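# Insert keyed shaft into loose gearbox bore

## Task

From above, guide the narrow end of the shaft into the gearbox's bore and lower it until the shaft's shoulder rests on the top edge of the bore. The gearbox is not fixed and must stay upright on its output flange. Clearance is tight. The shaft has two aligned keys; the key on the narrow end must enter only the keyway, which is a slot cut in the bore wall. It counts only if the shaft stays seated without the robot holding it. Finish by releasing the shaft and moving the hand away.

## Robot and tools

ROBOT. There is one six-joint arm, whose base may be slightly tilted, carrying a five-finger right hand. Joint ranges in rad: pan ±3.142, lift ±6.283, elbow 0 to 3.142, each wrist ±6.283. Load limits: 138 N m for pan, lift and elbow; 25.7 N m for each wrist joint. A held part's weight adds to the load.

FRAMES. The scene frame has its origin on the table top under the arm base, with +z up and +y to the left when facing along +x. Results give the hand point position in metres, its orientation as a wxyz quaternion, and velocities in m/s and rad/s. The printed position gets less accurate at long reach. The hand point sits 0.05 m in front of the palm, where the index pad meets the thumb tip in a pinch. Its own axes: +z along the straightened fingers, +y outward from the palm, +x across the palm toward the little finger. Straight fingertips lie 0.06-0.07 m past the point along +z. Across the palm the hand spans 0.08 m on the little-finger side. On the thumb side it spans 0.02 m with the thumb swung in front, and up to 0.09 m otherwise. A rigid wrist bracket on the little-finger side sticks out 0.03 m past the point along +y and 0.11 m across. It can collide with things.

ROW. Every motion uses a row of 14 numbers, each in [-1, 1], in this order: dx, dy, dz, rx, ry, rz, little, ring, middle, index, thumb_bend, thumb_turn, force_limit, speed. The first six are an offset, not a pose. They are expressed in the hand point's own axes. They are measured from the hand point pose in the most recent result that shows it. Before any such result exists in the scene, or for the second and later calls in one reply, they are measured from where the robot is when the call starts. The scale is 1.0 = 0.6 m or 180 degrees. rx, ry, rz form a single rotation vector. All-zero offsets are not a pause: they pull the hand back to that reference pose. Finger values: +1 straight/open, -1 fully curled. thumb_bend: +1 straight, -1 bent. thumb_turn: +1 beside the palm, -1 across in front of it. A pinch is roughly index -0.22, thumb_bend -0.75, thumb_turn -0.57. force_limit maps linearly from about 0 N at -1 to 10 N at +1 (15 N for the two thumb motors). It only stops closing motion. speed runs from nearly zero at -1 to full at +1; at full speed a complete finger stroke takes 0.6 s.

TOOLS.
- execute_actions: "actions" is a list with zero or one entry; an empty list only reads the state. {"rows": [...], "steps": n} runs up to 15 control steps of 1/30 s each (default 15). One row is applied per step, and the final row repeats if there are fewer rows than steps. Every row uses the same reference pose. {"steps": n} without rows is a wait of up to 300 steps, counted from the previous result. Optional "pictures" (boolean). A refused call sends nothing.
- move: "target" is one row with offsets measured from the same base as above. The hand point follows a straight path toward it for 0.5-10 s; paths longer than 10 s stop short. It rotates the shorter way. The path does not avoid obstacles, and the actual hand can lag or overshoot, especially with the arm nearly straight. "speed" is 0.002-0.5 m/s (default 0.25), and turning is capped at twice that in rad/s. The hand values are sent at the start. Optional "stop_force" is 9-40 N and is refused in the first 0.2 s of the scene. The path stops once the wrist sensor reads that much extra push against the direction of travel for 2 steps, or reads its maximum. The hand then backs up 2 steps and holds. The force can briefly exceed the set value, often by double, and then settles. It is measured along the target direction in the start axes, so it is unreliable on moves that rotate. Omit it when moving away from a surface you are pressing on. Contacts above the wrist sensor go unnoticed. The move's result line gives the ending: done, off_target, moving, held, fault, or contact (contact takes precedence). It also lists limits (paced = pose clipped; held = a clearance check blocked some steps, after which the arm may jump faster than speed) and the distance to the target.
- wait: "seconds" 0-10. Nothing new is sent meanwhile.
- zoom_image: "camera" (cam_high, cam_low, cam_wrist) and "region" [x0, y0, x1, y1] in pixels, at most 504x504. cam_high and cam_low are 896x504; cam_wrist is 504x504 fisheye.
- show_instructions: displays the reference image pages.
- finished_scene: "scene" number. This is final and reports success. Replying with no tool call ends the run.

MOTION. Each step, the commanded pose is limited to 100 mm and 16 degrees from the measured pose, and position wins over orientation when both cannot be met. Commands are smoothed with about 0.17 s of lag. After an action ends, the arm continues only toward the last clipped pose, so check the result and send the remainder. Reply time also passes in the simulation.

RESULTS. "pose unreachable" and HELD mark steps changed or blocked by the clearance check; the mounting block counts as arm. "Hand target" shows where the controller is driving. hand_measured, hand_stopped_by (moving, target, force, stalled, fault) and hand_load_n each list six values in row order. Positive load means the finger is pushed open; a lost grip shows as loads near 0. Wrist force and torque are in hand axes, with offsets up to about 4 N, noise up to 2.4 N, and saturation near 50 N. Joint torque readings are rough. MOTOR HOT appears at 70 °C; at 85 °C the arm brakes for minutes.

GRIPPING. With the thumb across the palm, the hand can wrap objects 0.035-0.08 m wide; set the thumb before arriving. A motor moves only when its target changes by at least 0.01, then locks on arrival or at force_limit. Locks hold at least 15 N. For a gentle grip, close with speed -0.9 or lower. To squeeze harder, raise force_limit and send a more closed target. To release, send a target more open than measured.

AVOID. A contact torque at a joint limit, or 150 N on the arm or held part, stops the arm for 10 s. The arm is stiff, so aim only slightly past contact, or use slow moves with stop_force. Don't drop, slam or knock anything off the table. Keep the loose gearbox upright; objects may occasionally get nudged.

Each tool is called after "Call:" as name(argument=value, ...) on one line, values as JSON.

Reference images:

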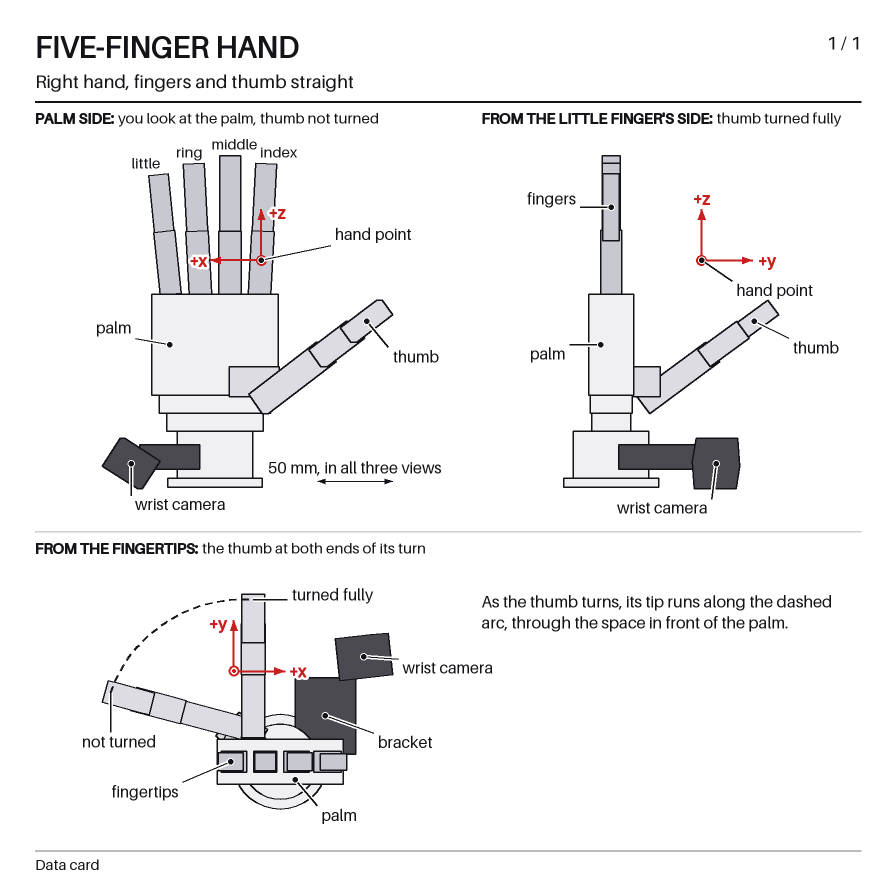

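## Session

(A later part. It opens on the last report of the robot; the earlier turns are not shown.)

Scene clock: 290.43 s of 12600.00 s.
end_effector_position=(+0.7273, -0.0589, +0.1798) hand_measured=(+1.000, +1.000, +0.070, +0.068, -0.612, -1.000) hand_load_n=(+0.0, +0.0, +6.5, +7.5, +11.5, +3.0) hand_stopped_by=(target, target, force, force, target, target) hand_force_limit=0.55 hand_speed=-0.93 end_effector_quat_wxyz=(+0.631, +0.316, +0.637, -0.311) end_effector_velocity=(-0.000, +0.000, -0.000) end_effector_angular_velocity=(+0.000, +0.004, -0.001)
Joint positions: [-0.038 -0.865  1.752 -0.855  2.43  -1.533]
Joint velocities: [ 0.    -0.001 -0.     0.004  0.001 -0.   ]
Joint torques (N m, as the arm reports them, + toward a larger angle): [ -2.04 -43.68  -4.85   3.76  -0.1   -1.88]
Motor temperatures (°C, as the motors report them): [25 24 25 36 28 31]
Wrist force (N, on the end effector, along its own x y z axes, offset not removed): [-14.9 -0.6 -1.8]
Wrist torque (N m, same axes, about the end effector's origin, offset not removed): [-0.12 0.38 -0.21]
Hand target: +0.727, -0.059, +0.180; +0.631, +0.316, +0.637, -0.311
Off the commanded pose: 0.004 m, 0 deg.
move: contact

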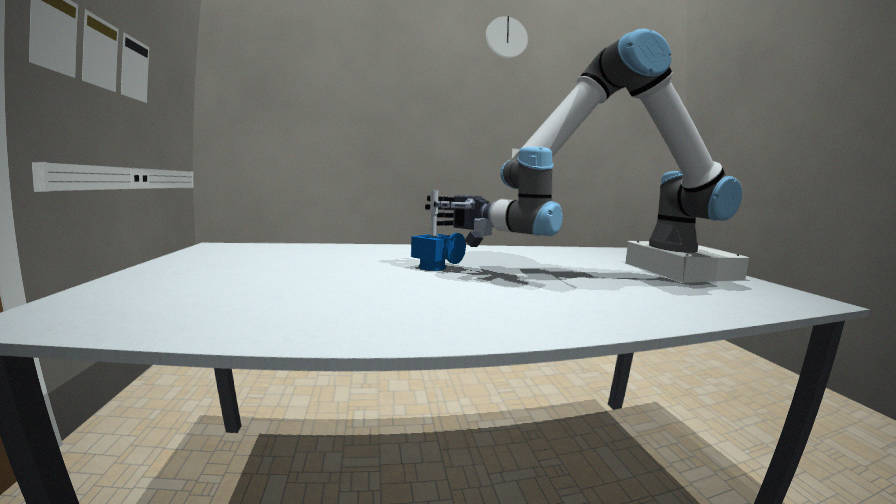

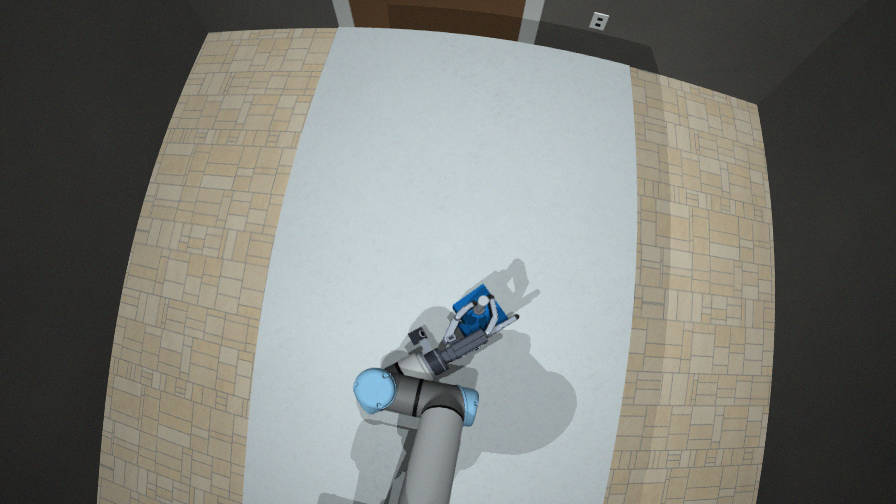

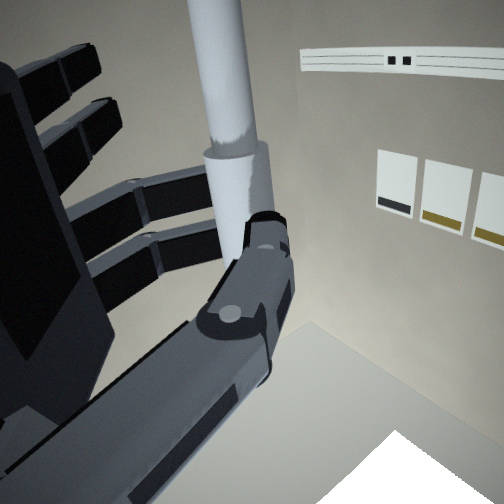

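Call:
move(target=[-0.018,0,-0.002,0,-0.004,0,1,1,-0.25,-0.25,-0.62,-1,0.55,-0.93], speed=0.01)

Call:
zoom_image(camera="cam_low", region=[464, 290, 494, 320])

Call:
zoom_image(camera="cam_high", region=[405, 180, 475, 250])

Call:
move(target=[0,0.04,0,0,0,0,1,1,-0.25,-0.25,-0.62,-1,0.55,-0.93], speed=0.05)

Call:
zoom_image(camera="cam_low", region=[460, 280, 500, 320])

Scene clock: 298.83 s of 12600.00 s.
end_effector_position=(+0.7266, -0.0581, +0.1902) hand_measured=(+1.000, +1.000, +0.070, +0.068, -0.612, -1.000) hand_load_n=(+0.0, +0.0, +8.5, +6.0, +10.5, -0.5) hand_stopped_by=(target, target, force, force, target, target) hand_force_limit=0.55 hand_speed=-0.93 end_effector_quat_wxyz=(+0.635, +0.314, +0.633, -0.313) end_effector_velocity=(+0.000, -0.000, +0.004) end_effector_angular_velocity=(-0.003, -0.005, -0.001)
Joint positions: [-0.038 -0.882  1.758 -0.862  2.431 -1.547]
Joint velocities: [-0.    -0.006  0.001 -0.003  0.001 -0.004]
Joint torques (N m, as the arm reports them, + toward a larger angle): [  4.44 -54.4   -7.65  -3.81   2.08  -1.42]
Motor temperatures (°C, as the motors report them): [25 24 25 36 28 31]
Wrist force (N, on the end effector, along its own x y z axes, offset not removed): [1.2 -0.5 -0.2]
Wrist torque (N m, same axes, about the end effector's origin, offset not removed): [-0.07 0.18 -0.21]
Hand target: +0.727, -0.058, +0.191; +0.635, +0.314, +0.633, -0.313
Off the commanded pose: 0.000 m, 0 deg.
After step 90, 4.13 s passed at rest.
move: done

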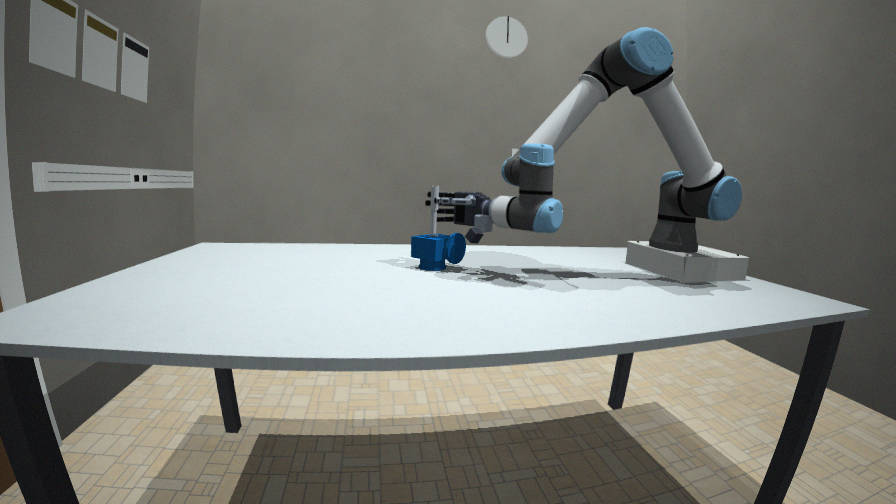

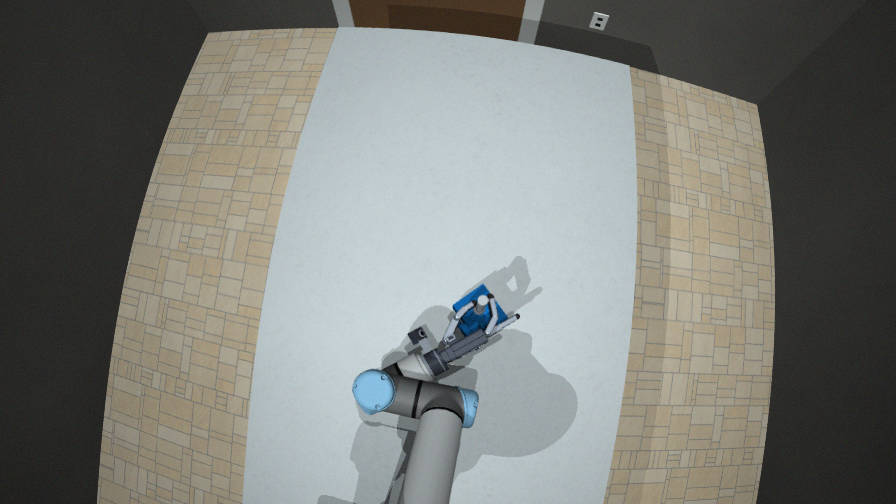

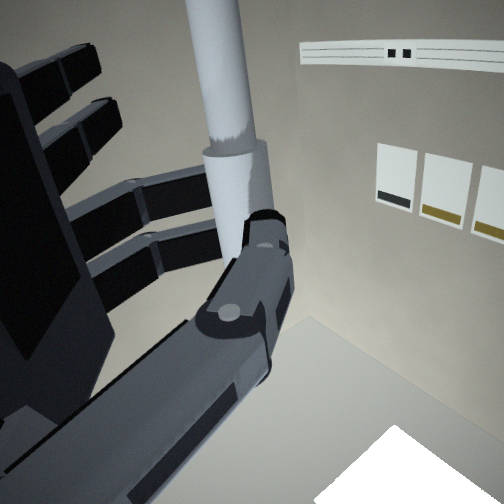

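Region (464, 290, 494, 320) of cam_low's 896x504 image, scaled by 16.800, with more detail than that image has.

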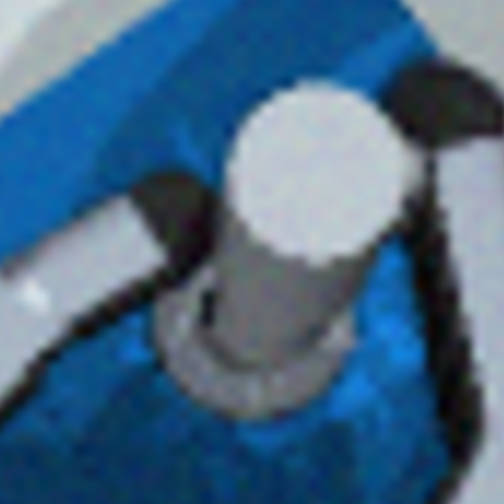

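Region (405, 180, 475, 250) of cam_high's 896x504 image, scaled by 7.200, with more detail than that image has.

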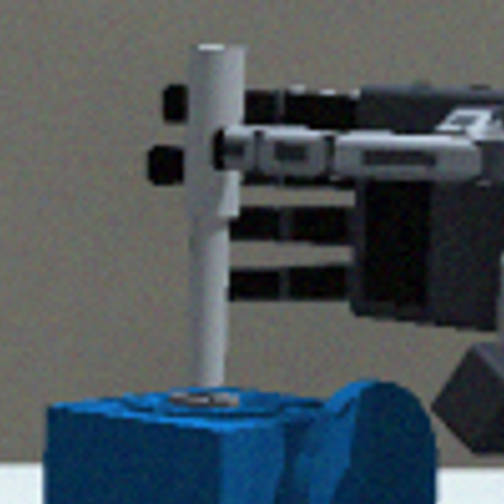

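Scene clock: 299.73 s of 12600.00 s.
end_effector_position=(+0.7454, -0.0437, +0.1902) hand_measured=(+1.000, +1.000, +0.070, +0.068, -0.612, -1.000) hand_load_n=(+0.0, +0.0, +8.5, +6.0, +10.5, -0.5) hand_stopped_by=(target, target, force, force, target, target) hand_force_limit=0.55 hand_speed=-0.93 end_effector_quat_wxyz=(+0.635, +0.314, +0.633, -0.313) end_effector_velocity=(+0.002, +0.002, -0.000) end_effector_angular_velocity=(-0.000, +0.001, -0.001)
Joint positions: [-0.009 -0.848  1.687 -0.825  2.46  -1.546]
Joint velocities: [ 0.004  0.005 -0.01   0.006  0.005 -0.   ]
Joint torques (N m, as the arm reports them, + toward a larger angle): [  5.53 -41.46 -22.75   0.63   1.96   1.69]
Motor temperatures (°C, as the motors report them): [25 24 25 36 28 31]
Wrist force (N, on the end effector, along its own x y z axes, offset not removed): [0.9 1.5 0.3]
Wrist torque (N m, same axes, about the end effector's origin, offset not removed): [0.15 0.19 -0.11]
Hand target: +0.746, -0.044, +0.190; +0.635, +0.314, +0.633, -0.313
Off the commanded pose: 0.000 m, 0 deg.
move: done

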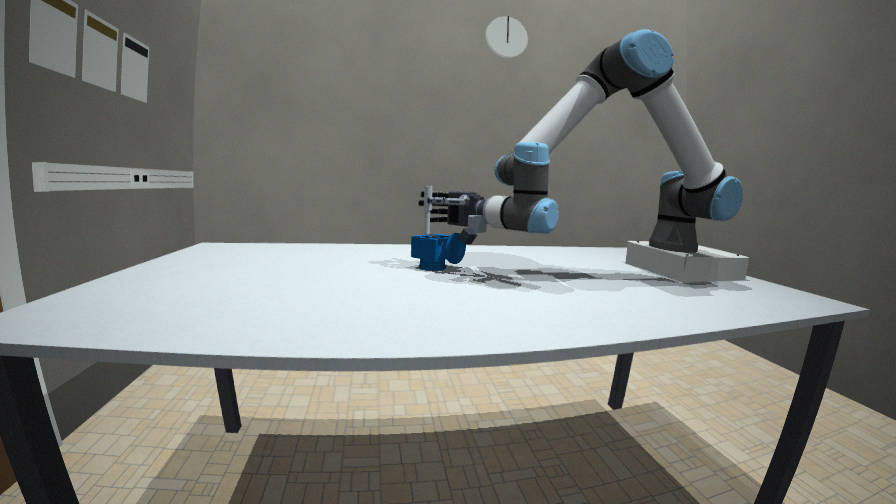

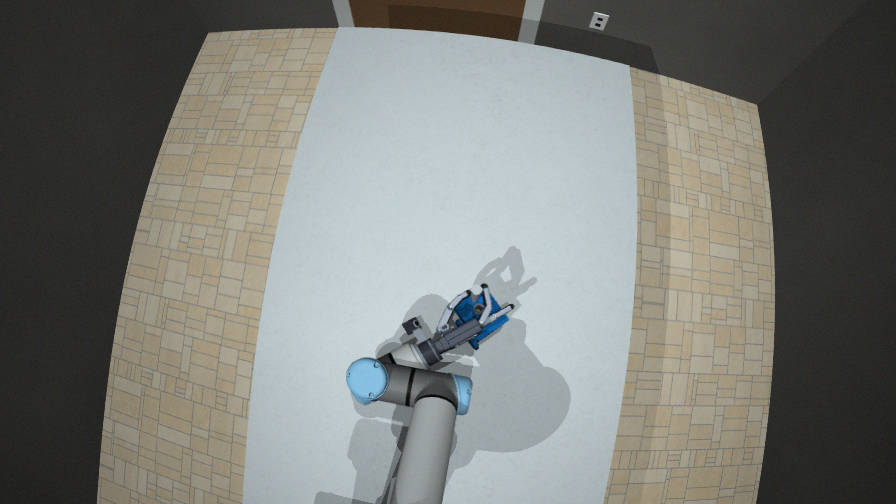

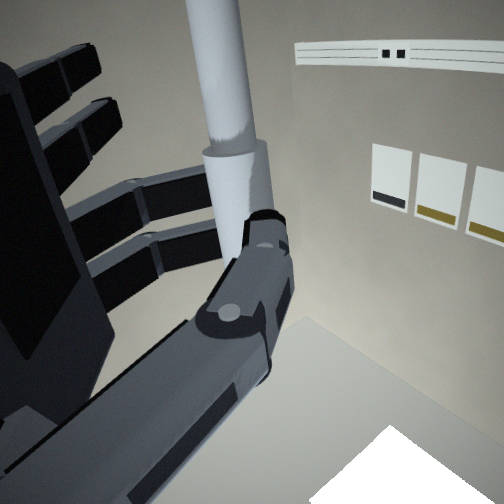

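Region (460, 280, 500, 320) of cam_low's 896x504 image, scaled by 12.600, with more detail than that image has.

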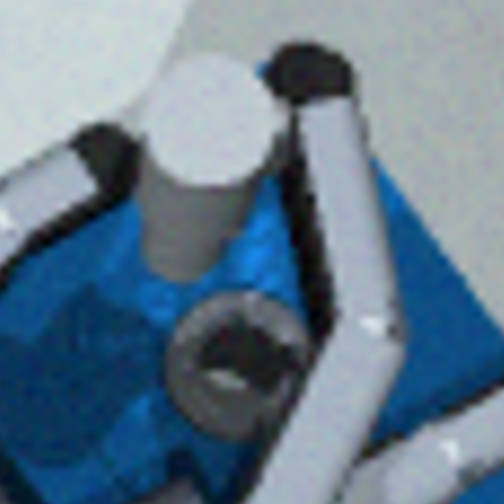

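Call:
move(target=[0.003,-0.0383,0,0,0.0028,0,1,1,-0.25,-0.25,-0.62,-1,0.55,-0.93], speed=0.05)

Call:
zoom_image(camera="cam_low", region=[464, 290, 494, 320])

Call:
zoom_image(camera="cam_high", region=[415, 210, 455, 250])

Scene clock: 319.67 s of 12600.00 s.
end_effector_position=(+0.7274, -0.0575, +0.1884) hand_measured=(+1.000, +1.000, +0.070, +0.068, -0.612, -1.000) hand_load_n=(+0.0, +0.0, +8.5, +6.0, +10.5, -0.5) hand_stopped_by=(target, target, force, force, target, target) hand_force_limit=0.55 hand_speed=-0.93 end_effector_quat_wxyz=(+0.632, +0.315, +0.636, -0.312) end_effector_velocity=(-0.003, -0.002, -0.000) end_effector_angular_velocity=(+0.001, +0.000, +0.000)
Joint positions: [-0.036 -0.879  1.751 -0.845  2.433 -1.537]
Joint velocities: [-0.004 -0.004  0.009 -0.004 -0.004  0.001]
Joint torques (N m, as the arm reports them, + toward a larger angle): [ -8.93 -54.35  -7.32  -3.72  -2.75   1.54]
Motor temperatures (°C, as the motors report them): [25 24 25 36 28 31]
Wrist force (N, on the end effector, along its own x y z axes, offset not removed): [2.3 1.3 0.7]
Wrist torque (N m, same axes, about the end effector's origin, offset not removed): [0.02 0.01 -0.03]
Hand target: +0.727, -0.058, +0.188; +0.632, +0.315, +0.636, -0.312
Off the commanded pose: 0.000 m, 0 deg.
After step 90, 16.03 s passed at rest.
move: done

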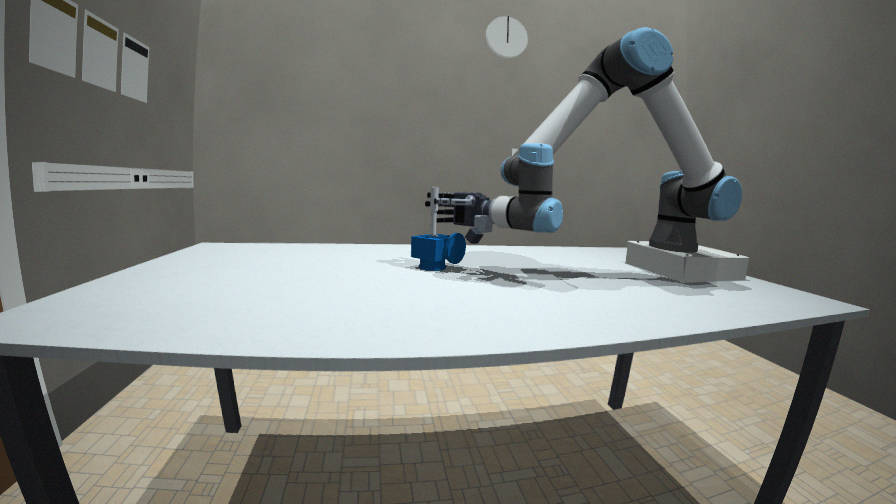

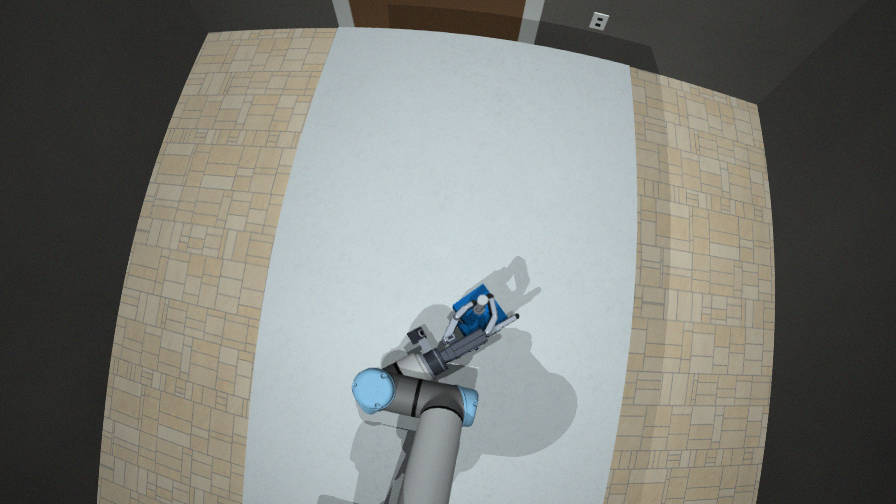

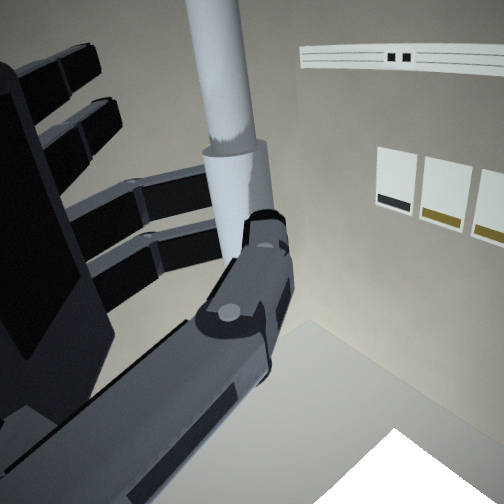

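Region (464, 290, 494, 320) of cam_low's 896x504 image, scaled by 16.800, with more detail than that image has.

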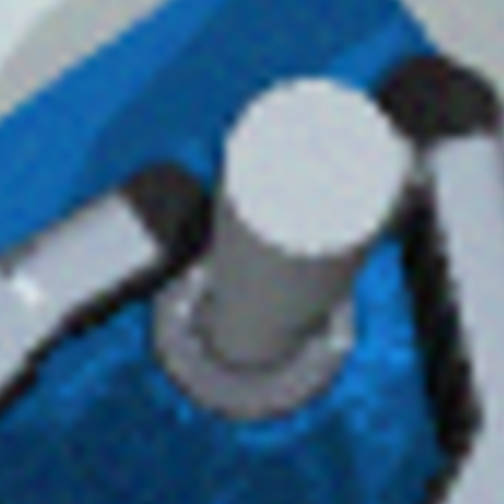

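Region (415, 210, 455, 250) of cam_high's 896x504 image, scaled by 12.600, with more detail than that image has.

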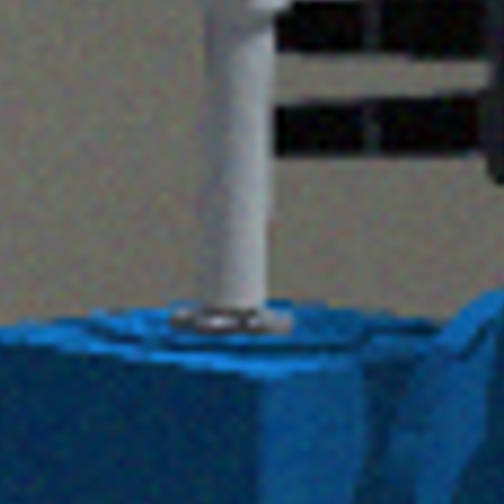

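Call:
move(target=[0.024,0,0.0002,0,0,0,1,1,-0.25,-0.25,-0.62,-1,0.55,-0.93], speed=0.004, stop_force=9)

Call:
zoom_image(camera="cam_high", region=[405, 180, 475, 250])

Scene clock: 326.67 s of 12600.00 s.
end_effector_position=(+0.7273, -0.0576, +0.1809) hand_measured=(+1.000, +1.000, +0.070, +0.068, -0.612, -1.000) hand_load_n=(+0.0, +0.0, +8.5, +7.0, +10.0, +1.5) hand_stopped_by=(target, target, force, force, target, target) hand_force_limit=0.55 hand_speed=-0.93 end_effector_quat_wxyz=(+0.632, +0.315, +0.636, -0.312) end_effector_velocity=(-0.000, -0.000, +0.001) end_effector_angular_velocity=(-0.000, +0.003, -0.000)
Joint positions: [-0.036 -0.866  1.752 -0.86   2.433 -1.537]
Joint velocities: [-0.001 -0.003  0.     0.005 -0.    -0.001]
Joint torques (N m, as the arm reports them, + toward a larger angle): [  4.47 -46.59  -4.42   2.54   1.07  -0.31]
Motor temperatures (°C, as the motors report them): [25 24 25 36 28 31]
Wrist force (N, on the end effector, along its own x y z axes, offset not removed): [-10.4 1.4 2.3]
Wrist torque (N m, same axes, about the end effector's origin, offset not removed): [0.33 0.52 -0.30]
Hand target: +0.727, -0.058, +0.181; +0.632, +0.315, +0.636, -0.312
Off the commanded pose: 0.007 m, 0 deg.
After step 90, 1.73 s passed at rest.
move: contact

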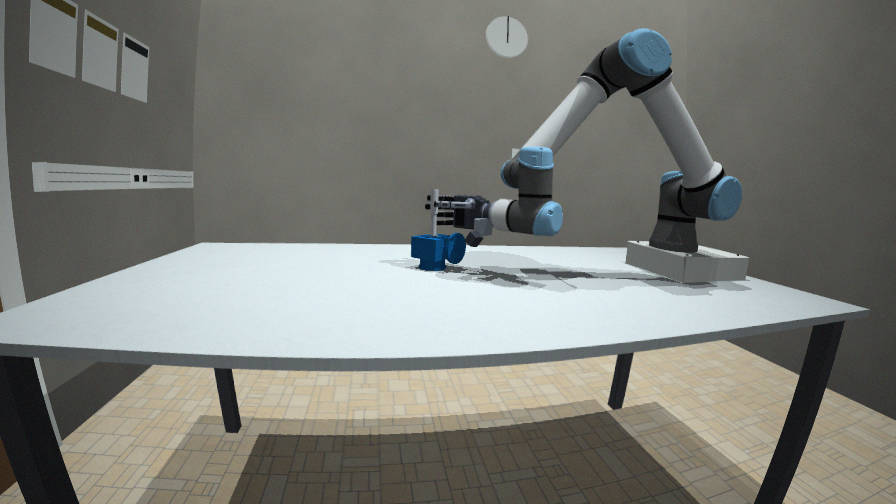

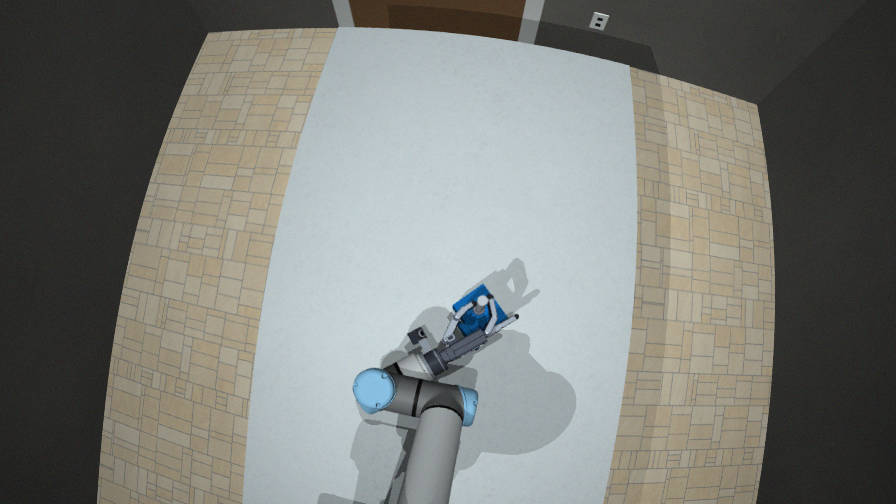

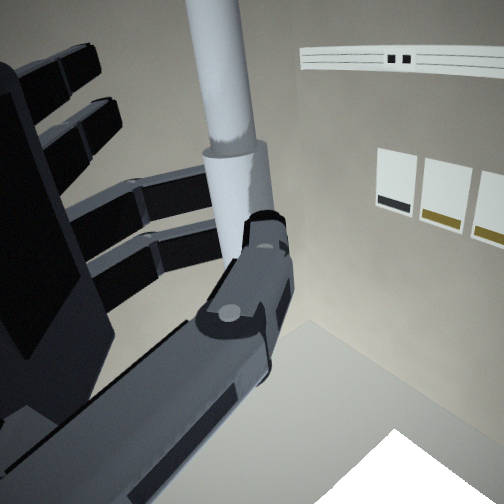

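Region (405, 180, 475, 250) of cam_high's 896x504 image, scaled by 7.200, with more detail than that image has.

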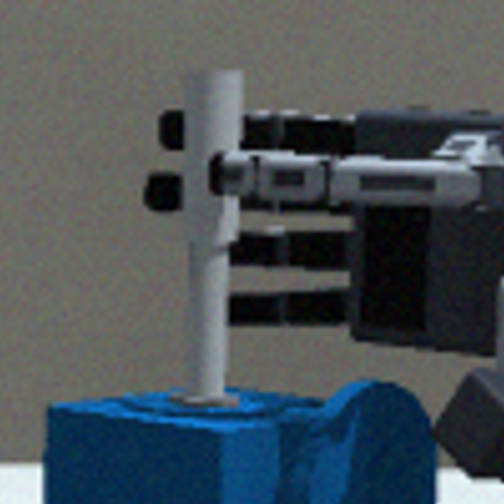

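Call:
move(target=[-0.004,0.0006,-0.0003,0.011,0,0,1,1,-0.25,-0.25,-0.62,-1,0.55,-0.93], speed=0.02)

Call:
move(target=[0.015,0,0.0001,0,0,0,1,1,-0.25,-0.25,-0.62,-1,0.55,-0.93], speed=0.004, stop_force=9)

Scene clock: 333.03 s of 12600.00 s.
end_effector_position=(+0.7274, -0.0572, +0.1832) hand_measured=(+1.000, +1.000, +0.070, +0.068, -0.612, -1.000) hand_load_n=(+0.0, +0.0, +8.5, +6.0, +10.5, +0.0) hand_stopped_by=(target, target, force, force, target, target) hand_force_limit=0.55 hand_speed=-0.93 end_effector_quat_wxyz=(+0.627, +0.326, +0.630, -0.322) end_effector_velocity=(+0.000, +0.001, -0.000) end_effector_angular_velocity=(+0.000, +0.001, -0.010)
Joint positions: [-0.022 -0.859  1.729 -0.841  2.479 -1.535]
Joint velocities: [ 0.005  0.004 -0.008  0.007  0.016  0.001]
Joint torques (N m, as the arm reports them, + toward a larger angle): [  3.59 -40.39 -23.2    0.71   2.11   1.5 ]
Motor temperatures (°C, as the motors report them): [25 24 25 36 28 31]
Wrist force (N, on the end effector, along its own x y z axes, offset not removed): [-1.1 1.2 0.8]
Wrist torque (N m, same axes, about the end effector's origin, offset not removed): [0.07 0.68 -0.24]
Hand target: +0.727, -0.057, +0.183; +0.626, +0.326, +0.630, -0.323
Off the commanded pose: 0.000 m, 0 deg.
After step 90, 2.27 s passed at rest.
move: done

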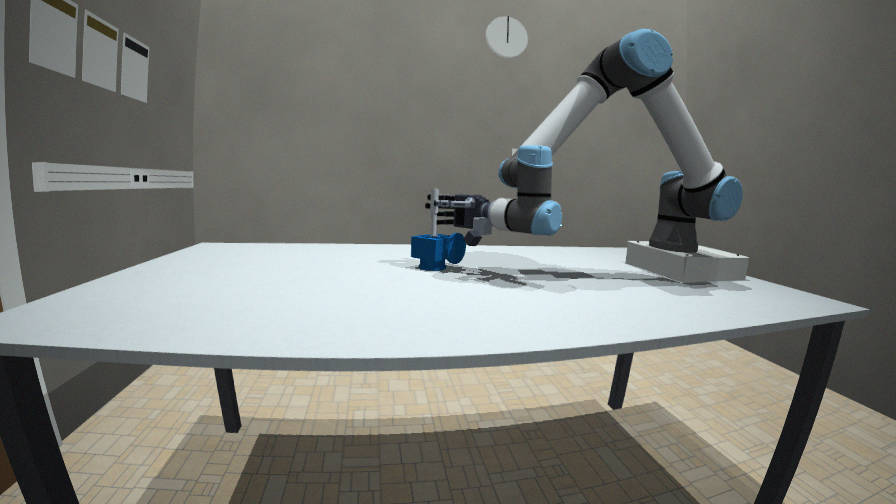

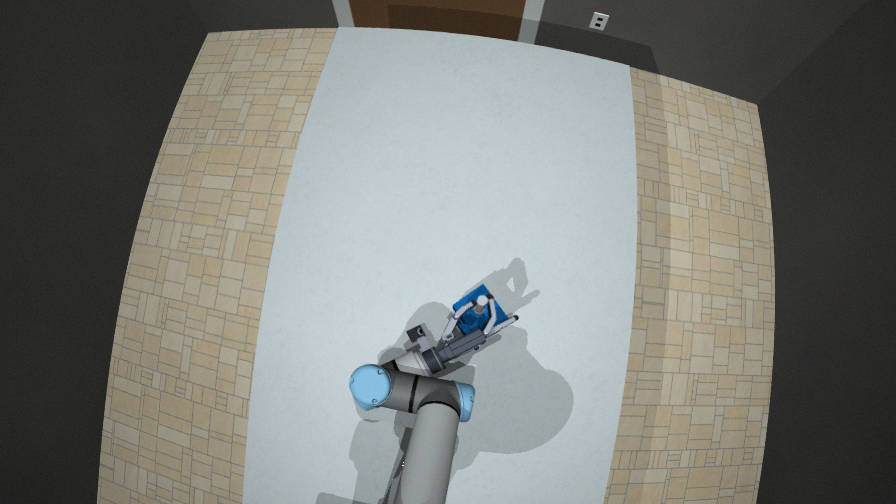

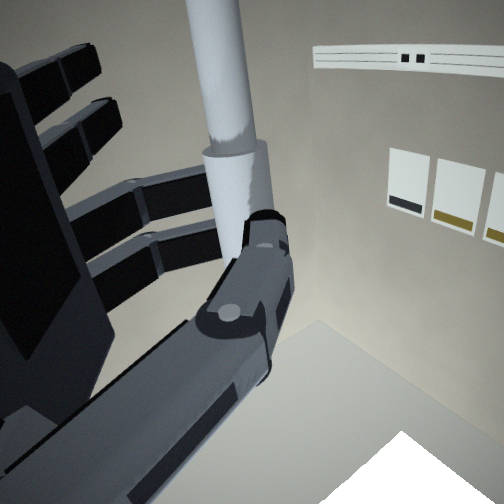

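Scene clock: 334.10 s of 12600.00 s.
end_effector_position=(+0.7274, -0.0573, +0.1805) hand_measured=(+1.000, +1.000, +0.070, +0.068, -0.612, -1.000) hand_load_n=(+0.0, +0.0, +9.0, +7.0, +10.0, +1.0) hand_stopped_by=(target, target, force, force, target, target) hand_force_limit=0.55 hand_speed=-0.93 end_effector_quat_wxyz=(+0.627, +0.326, +0.630, -0.322) end_effector_velocity=(+0.000, +0.000, +0.001) end_effector_angular_velocity=(+0.001, +0.001, +0.001)
Joint positions: [-0.022 -0.854  1.729 -0.846  2.479 -1.535]
Joint velocities: [ 0.    -0.003 -0.     0.005 -0.001  0.001]
Joint torques (N m, as the arm reports them, + toward a larger angle): [ -6.87 -47.76  -4.37   3.04  -2.38  -0.55]
Motor temperatures (°C, as the motors report them): [25 24 25 36 28 31]
Wrist force (N, on the end effector, along its own x y z axes, offset not removed): [-10.3 -2.4 0.2]
Wrist torque (N m, same axes, about the end effector's origin, offset not removed): [-0.15 0.29 -0.48]
Hand target: +0.727, -0.057, +0.181; +0.627, +0.326, +0.630, -0.322
Off the commanded pose: 0.006 m, 0 deg.
move: contact

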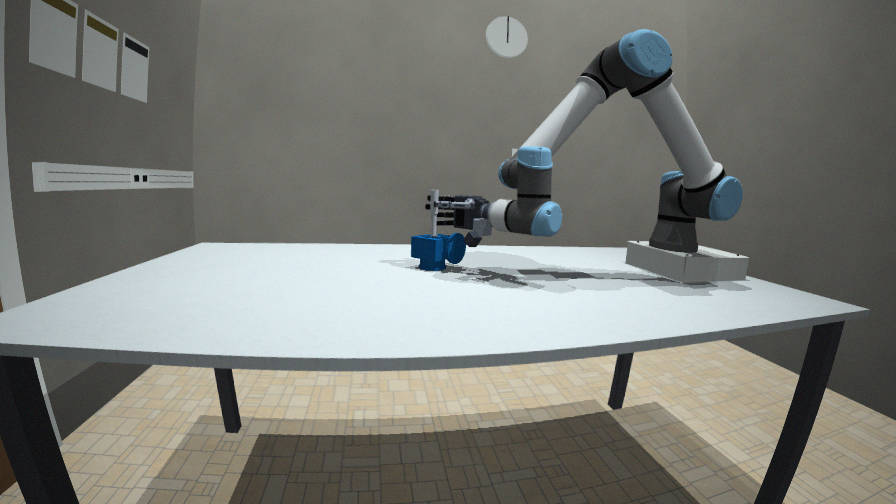

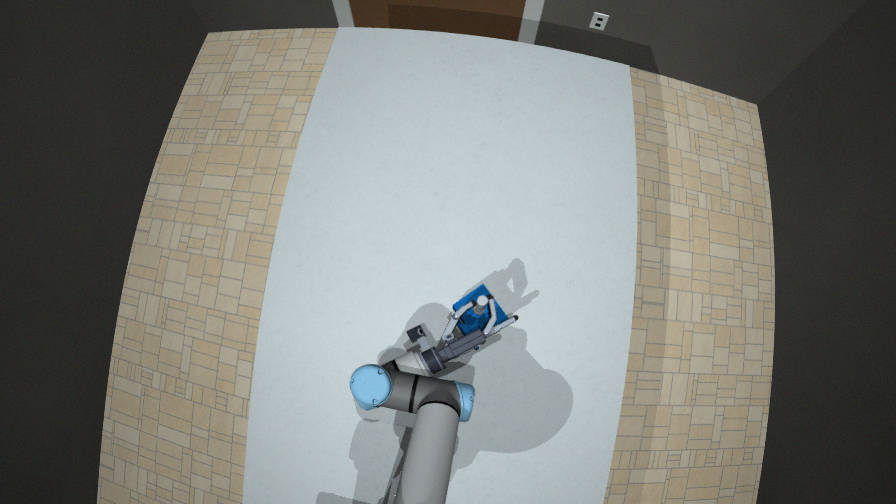

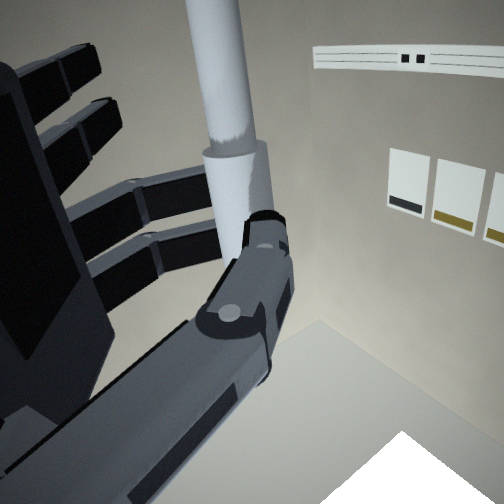

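Call:
move(target=[-0.005,0,-0.0028,0,-0.0056,0,1,1,-0.25,-0.25,-0.62,-1,0.55,-0.93], speed=0.01)

Call:
move(target=[0.016,0,-0.0001,0,0,0,1,1,-0.25,-0.25,-0.62,-1,0.55,-0.93], speed=0.004, stop_force=9)

Scene clock: 341.43 s of 12600.00 s.
end_effector_position=(+0.7265, -0.0560, +0.1834) hand_measured=(+1.000, +1.000, +0.070, +0.068, -0.612, -1.000) hand_load_n=(+0.0, +0.0, +8.0, +6.0, +11.0, +0.0) hand_stopped_by=(target, target, force, force, target, target) hand_force_limit=0.55 hand_speed=-0.93 end_effector_quat_wxyz=(+0.632, +0.323, +0.625, -0.325) end_effector_velocity=(-0.000, -0.000, +0.001) end_effector_angular_velocity=(-0.005, -0.006, -0.002)
Joint positions: [-0.021 -0.856  1.739 -0.881  2.481 -1.556]
Joint velocities: [-0.    -0.001  0.003 -0.014  0.002 -0.007]
Joint torques (N m, as the arm reports them, + toward a larger angle): [  4.66 -55.99  -8.11  -3.4    2.23  -1.22]
Motor temperatures (°C, as the motors report them): [25 24 25 36 28 31]
Wrist force (N, on the end effector, along its own x y z axes, offset not removed): [0.1 0.7 -1.8]
Wrist torque (N m, same axes, about the end effector's origin, offset not removed): [0.09 0.59 -0.21]
Hand target: +0.726, -0.056, +0.183; +0.632, +0.323, +0.625, -0.325
Off the commanded pose: 0.000 m, 0 deg.
After step 90, 3.23 s passed at rest.
move: done

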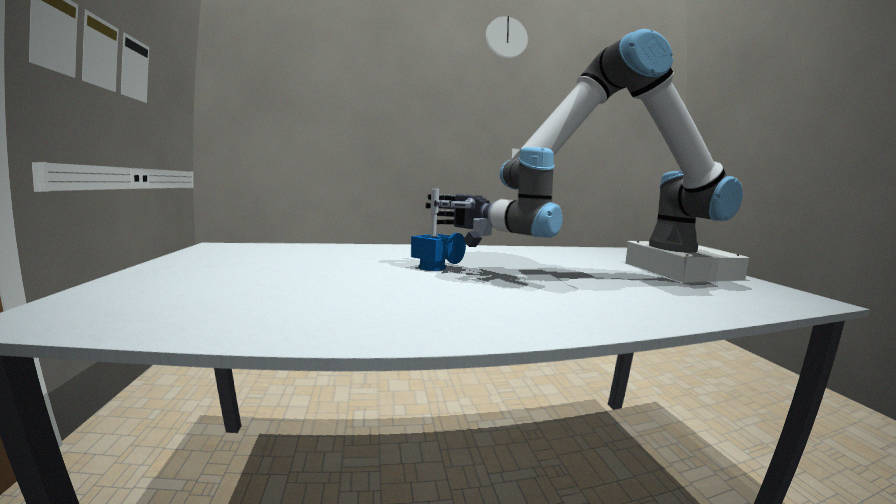

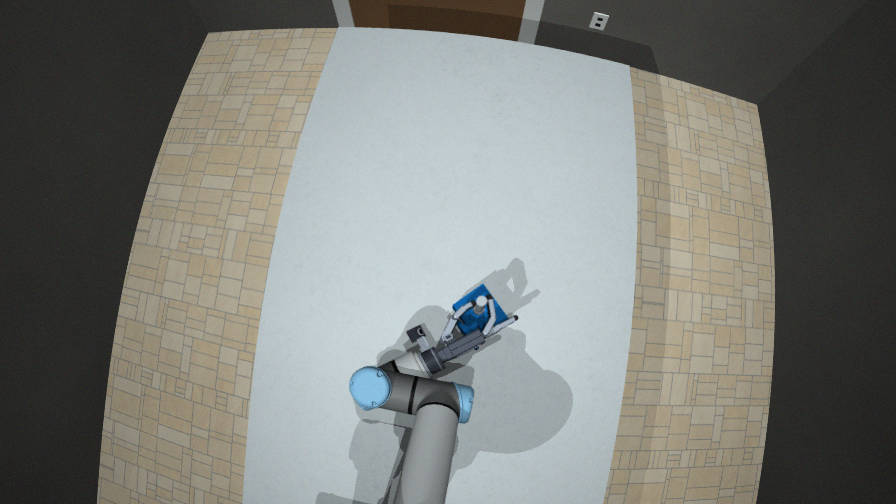

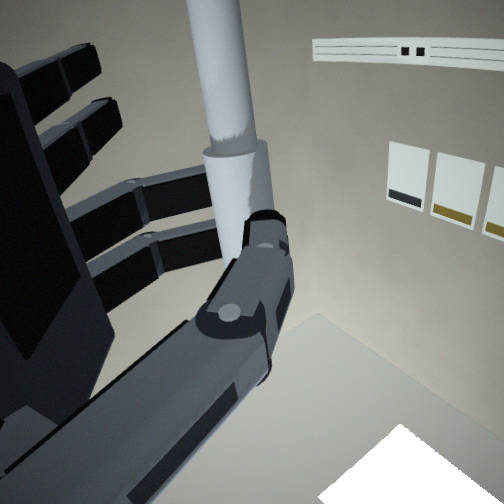

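Scene clock: 342.27 s of 12600.00 s.
end_effector_position=(+0.7265, -0.0560, +0.1816) hand_measured=(+1.000, +1.000, +0.070, +0.068, -0.612, -1.000) hand_load_n=(+0.0, +0.0, +8.5, +7.0, +10.5, +1.5) hand_stopped_by=(target, target, force, force, target, target) hand_force_limit=0.55 hand_speed=-0.93 end_effector_quat_wxyz=(+0.632, +0.323, +0.625, -0.325) end_effector_velocity=(-0.000, -0.000, +0.001) end_effector_angular_velocity=(-0.000, +0.002, -0.000)
Joint positions: [-0.021 -0.853  1.739 -0.885  2.482 -1.556]
Joint velocities: [-0.001 -0.003  0.     0.004 -0.    -0.   ]
Joint torques (N m, as the arm reports them, + toward a larger angle): [  6.   -46.02 -15.02   3.39   1.46   0.44]
Motor temperatures (°C, as the motors report them): [25 24 25 36 28 31]
Wrist force (N, on the end effector, along its own x y z axes, offset not removed): [-14.4 2.0 2.6]
Wrist torque (N m, same axes, about the end effector's origin, offset not removed): [0.26 0.52 -0.23]
Hand target: +0.727, -0.056, +0.182; +0.632, +0.323, +0.625, -0.325
Off the commanded pose: 0.008 m, 0 deg.
move: contact

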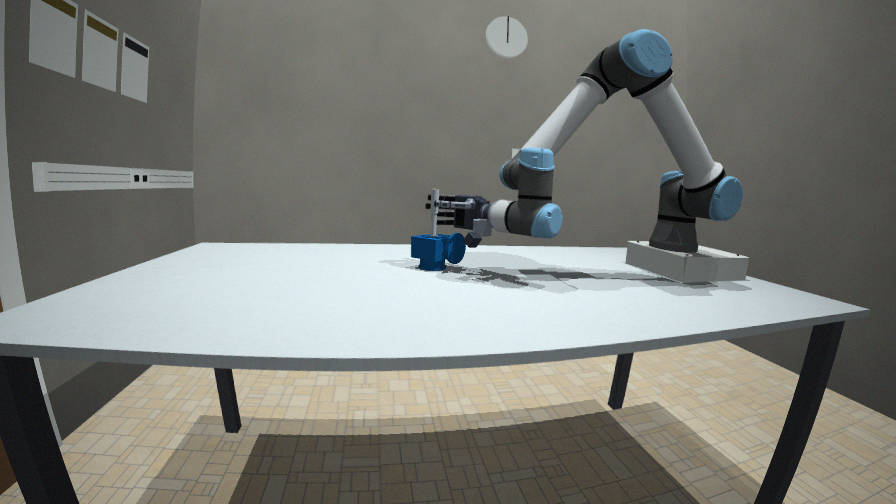

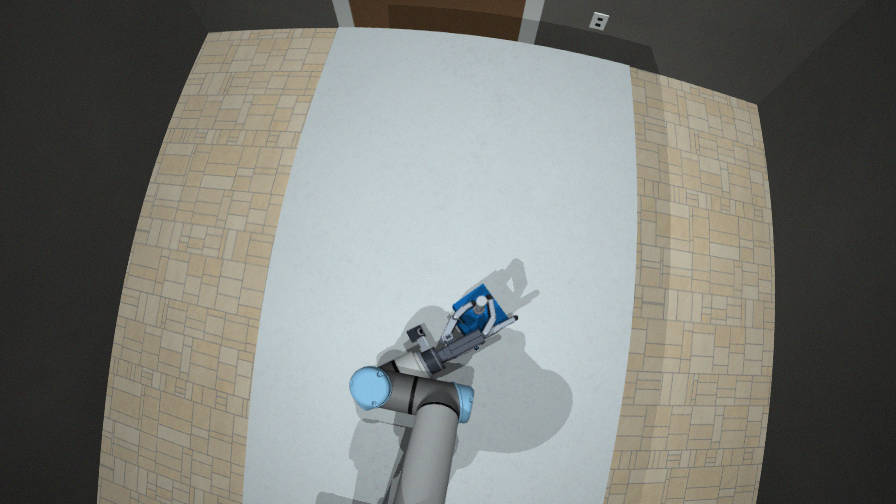

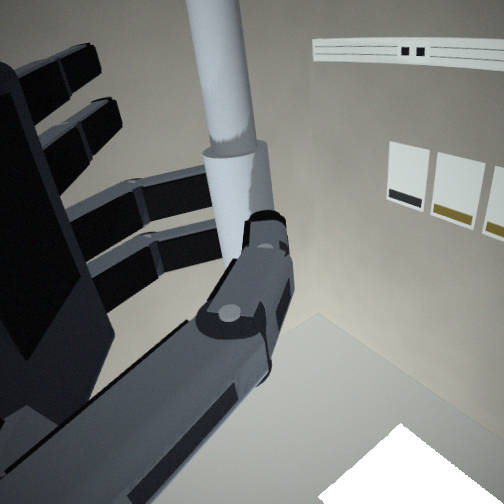

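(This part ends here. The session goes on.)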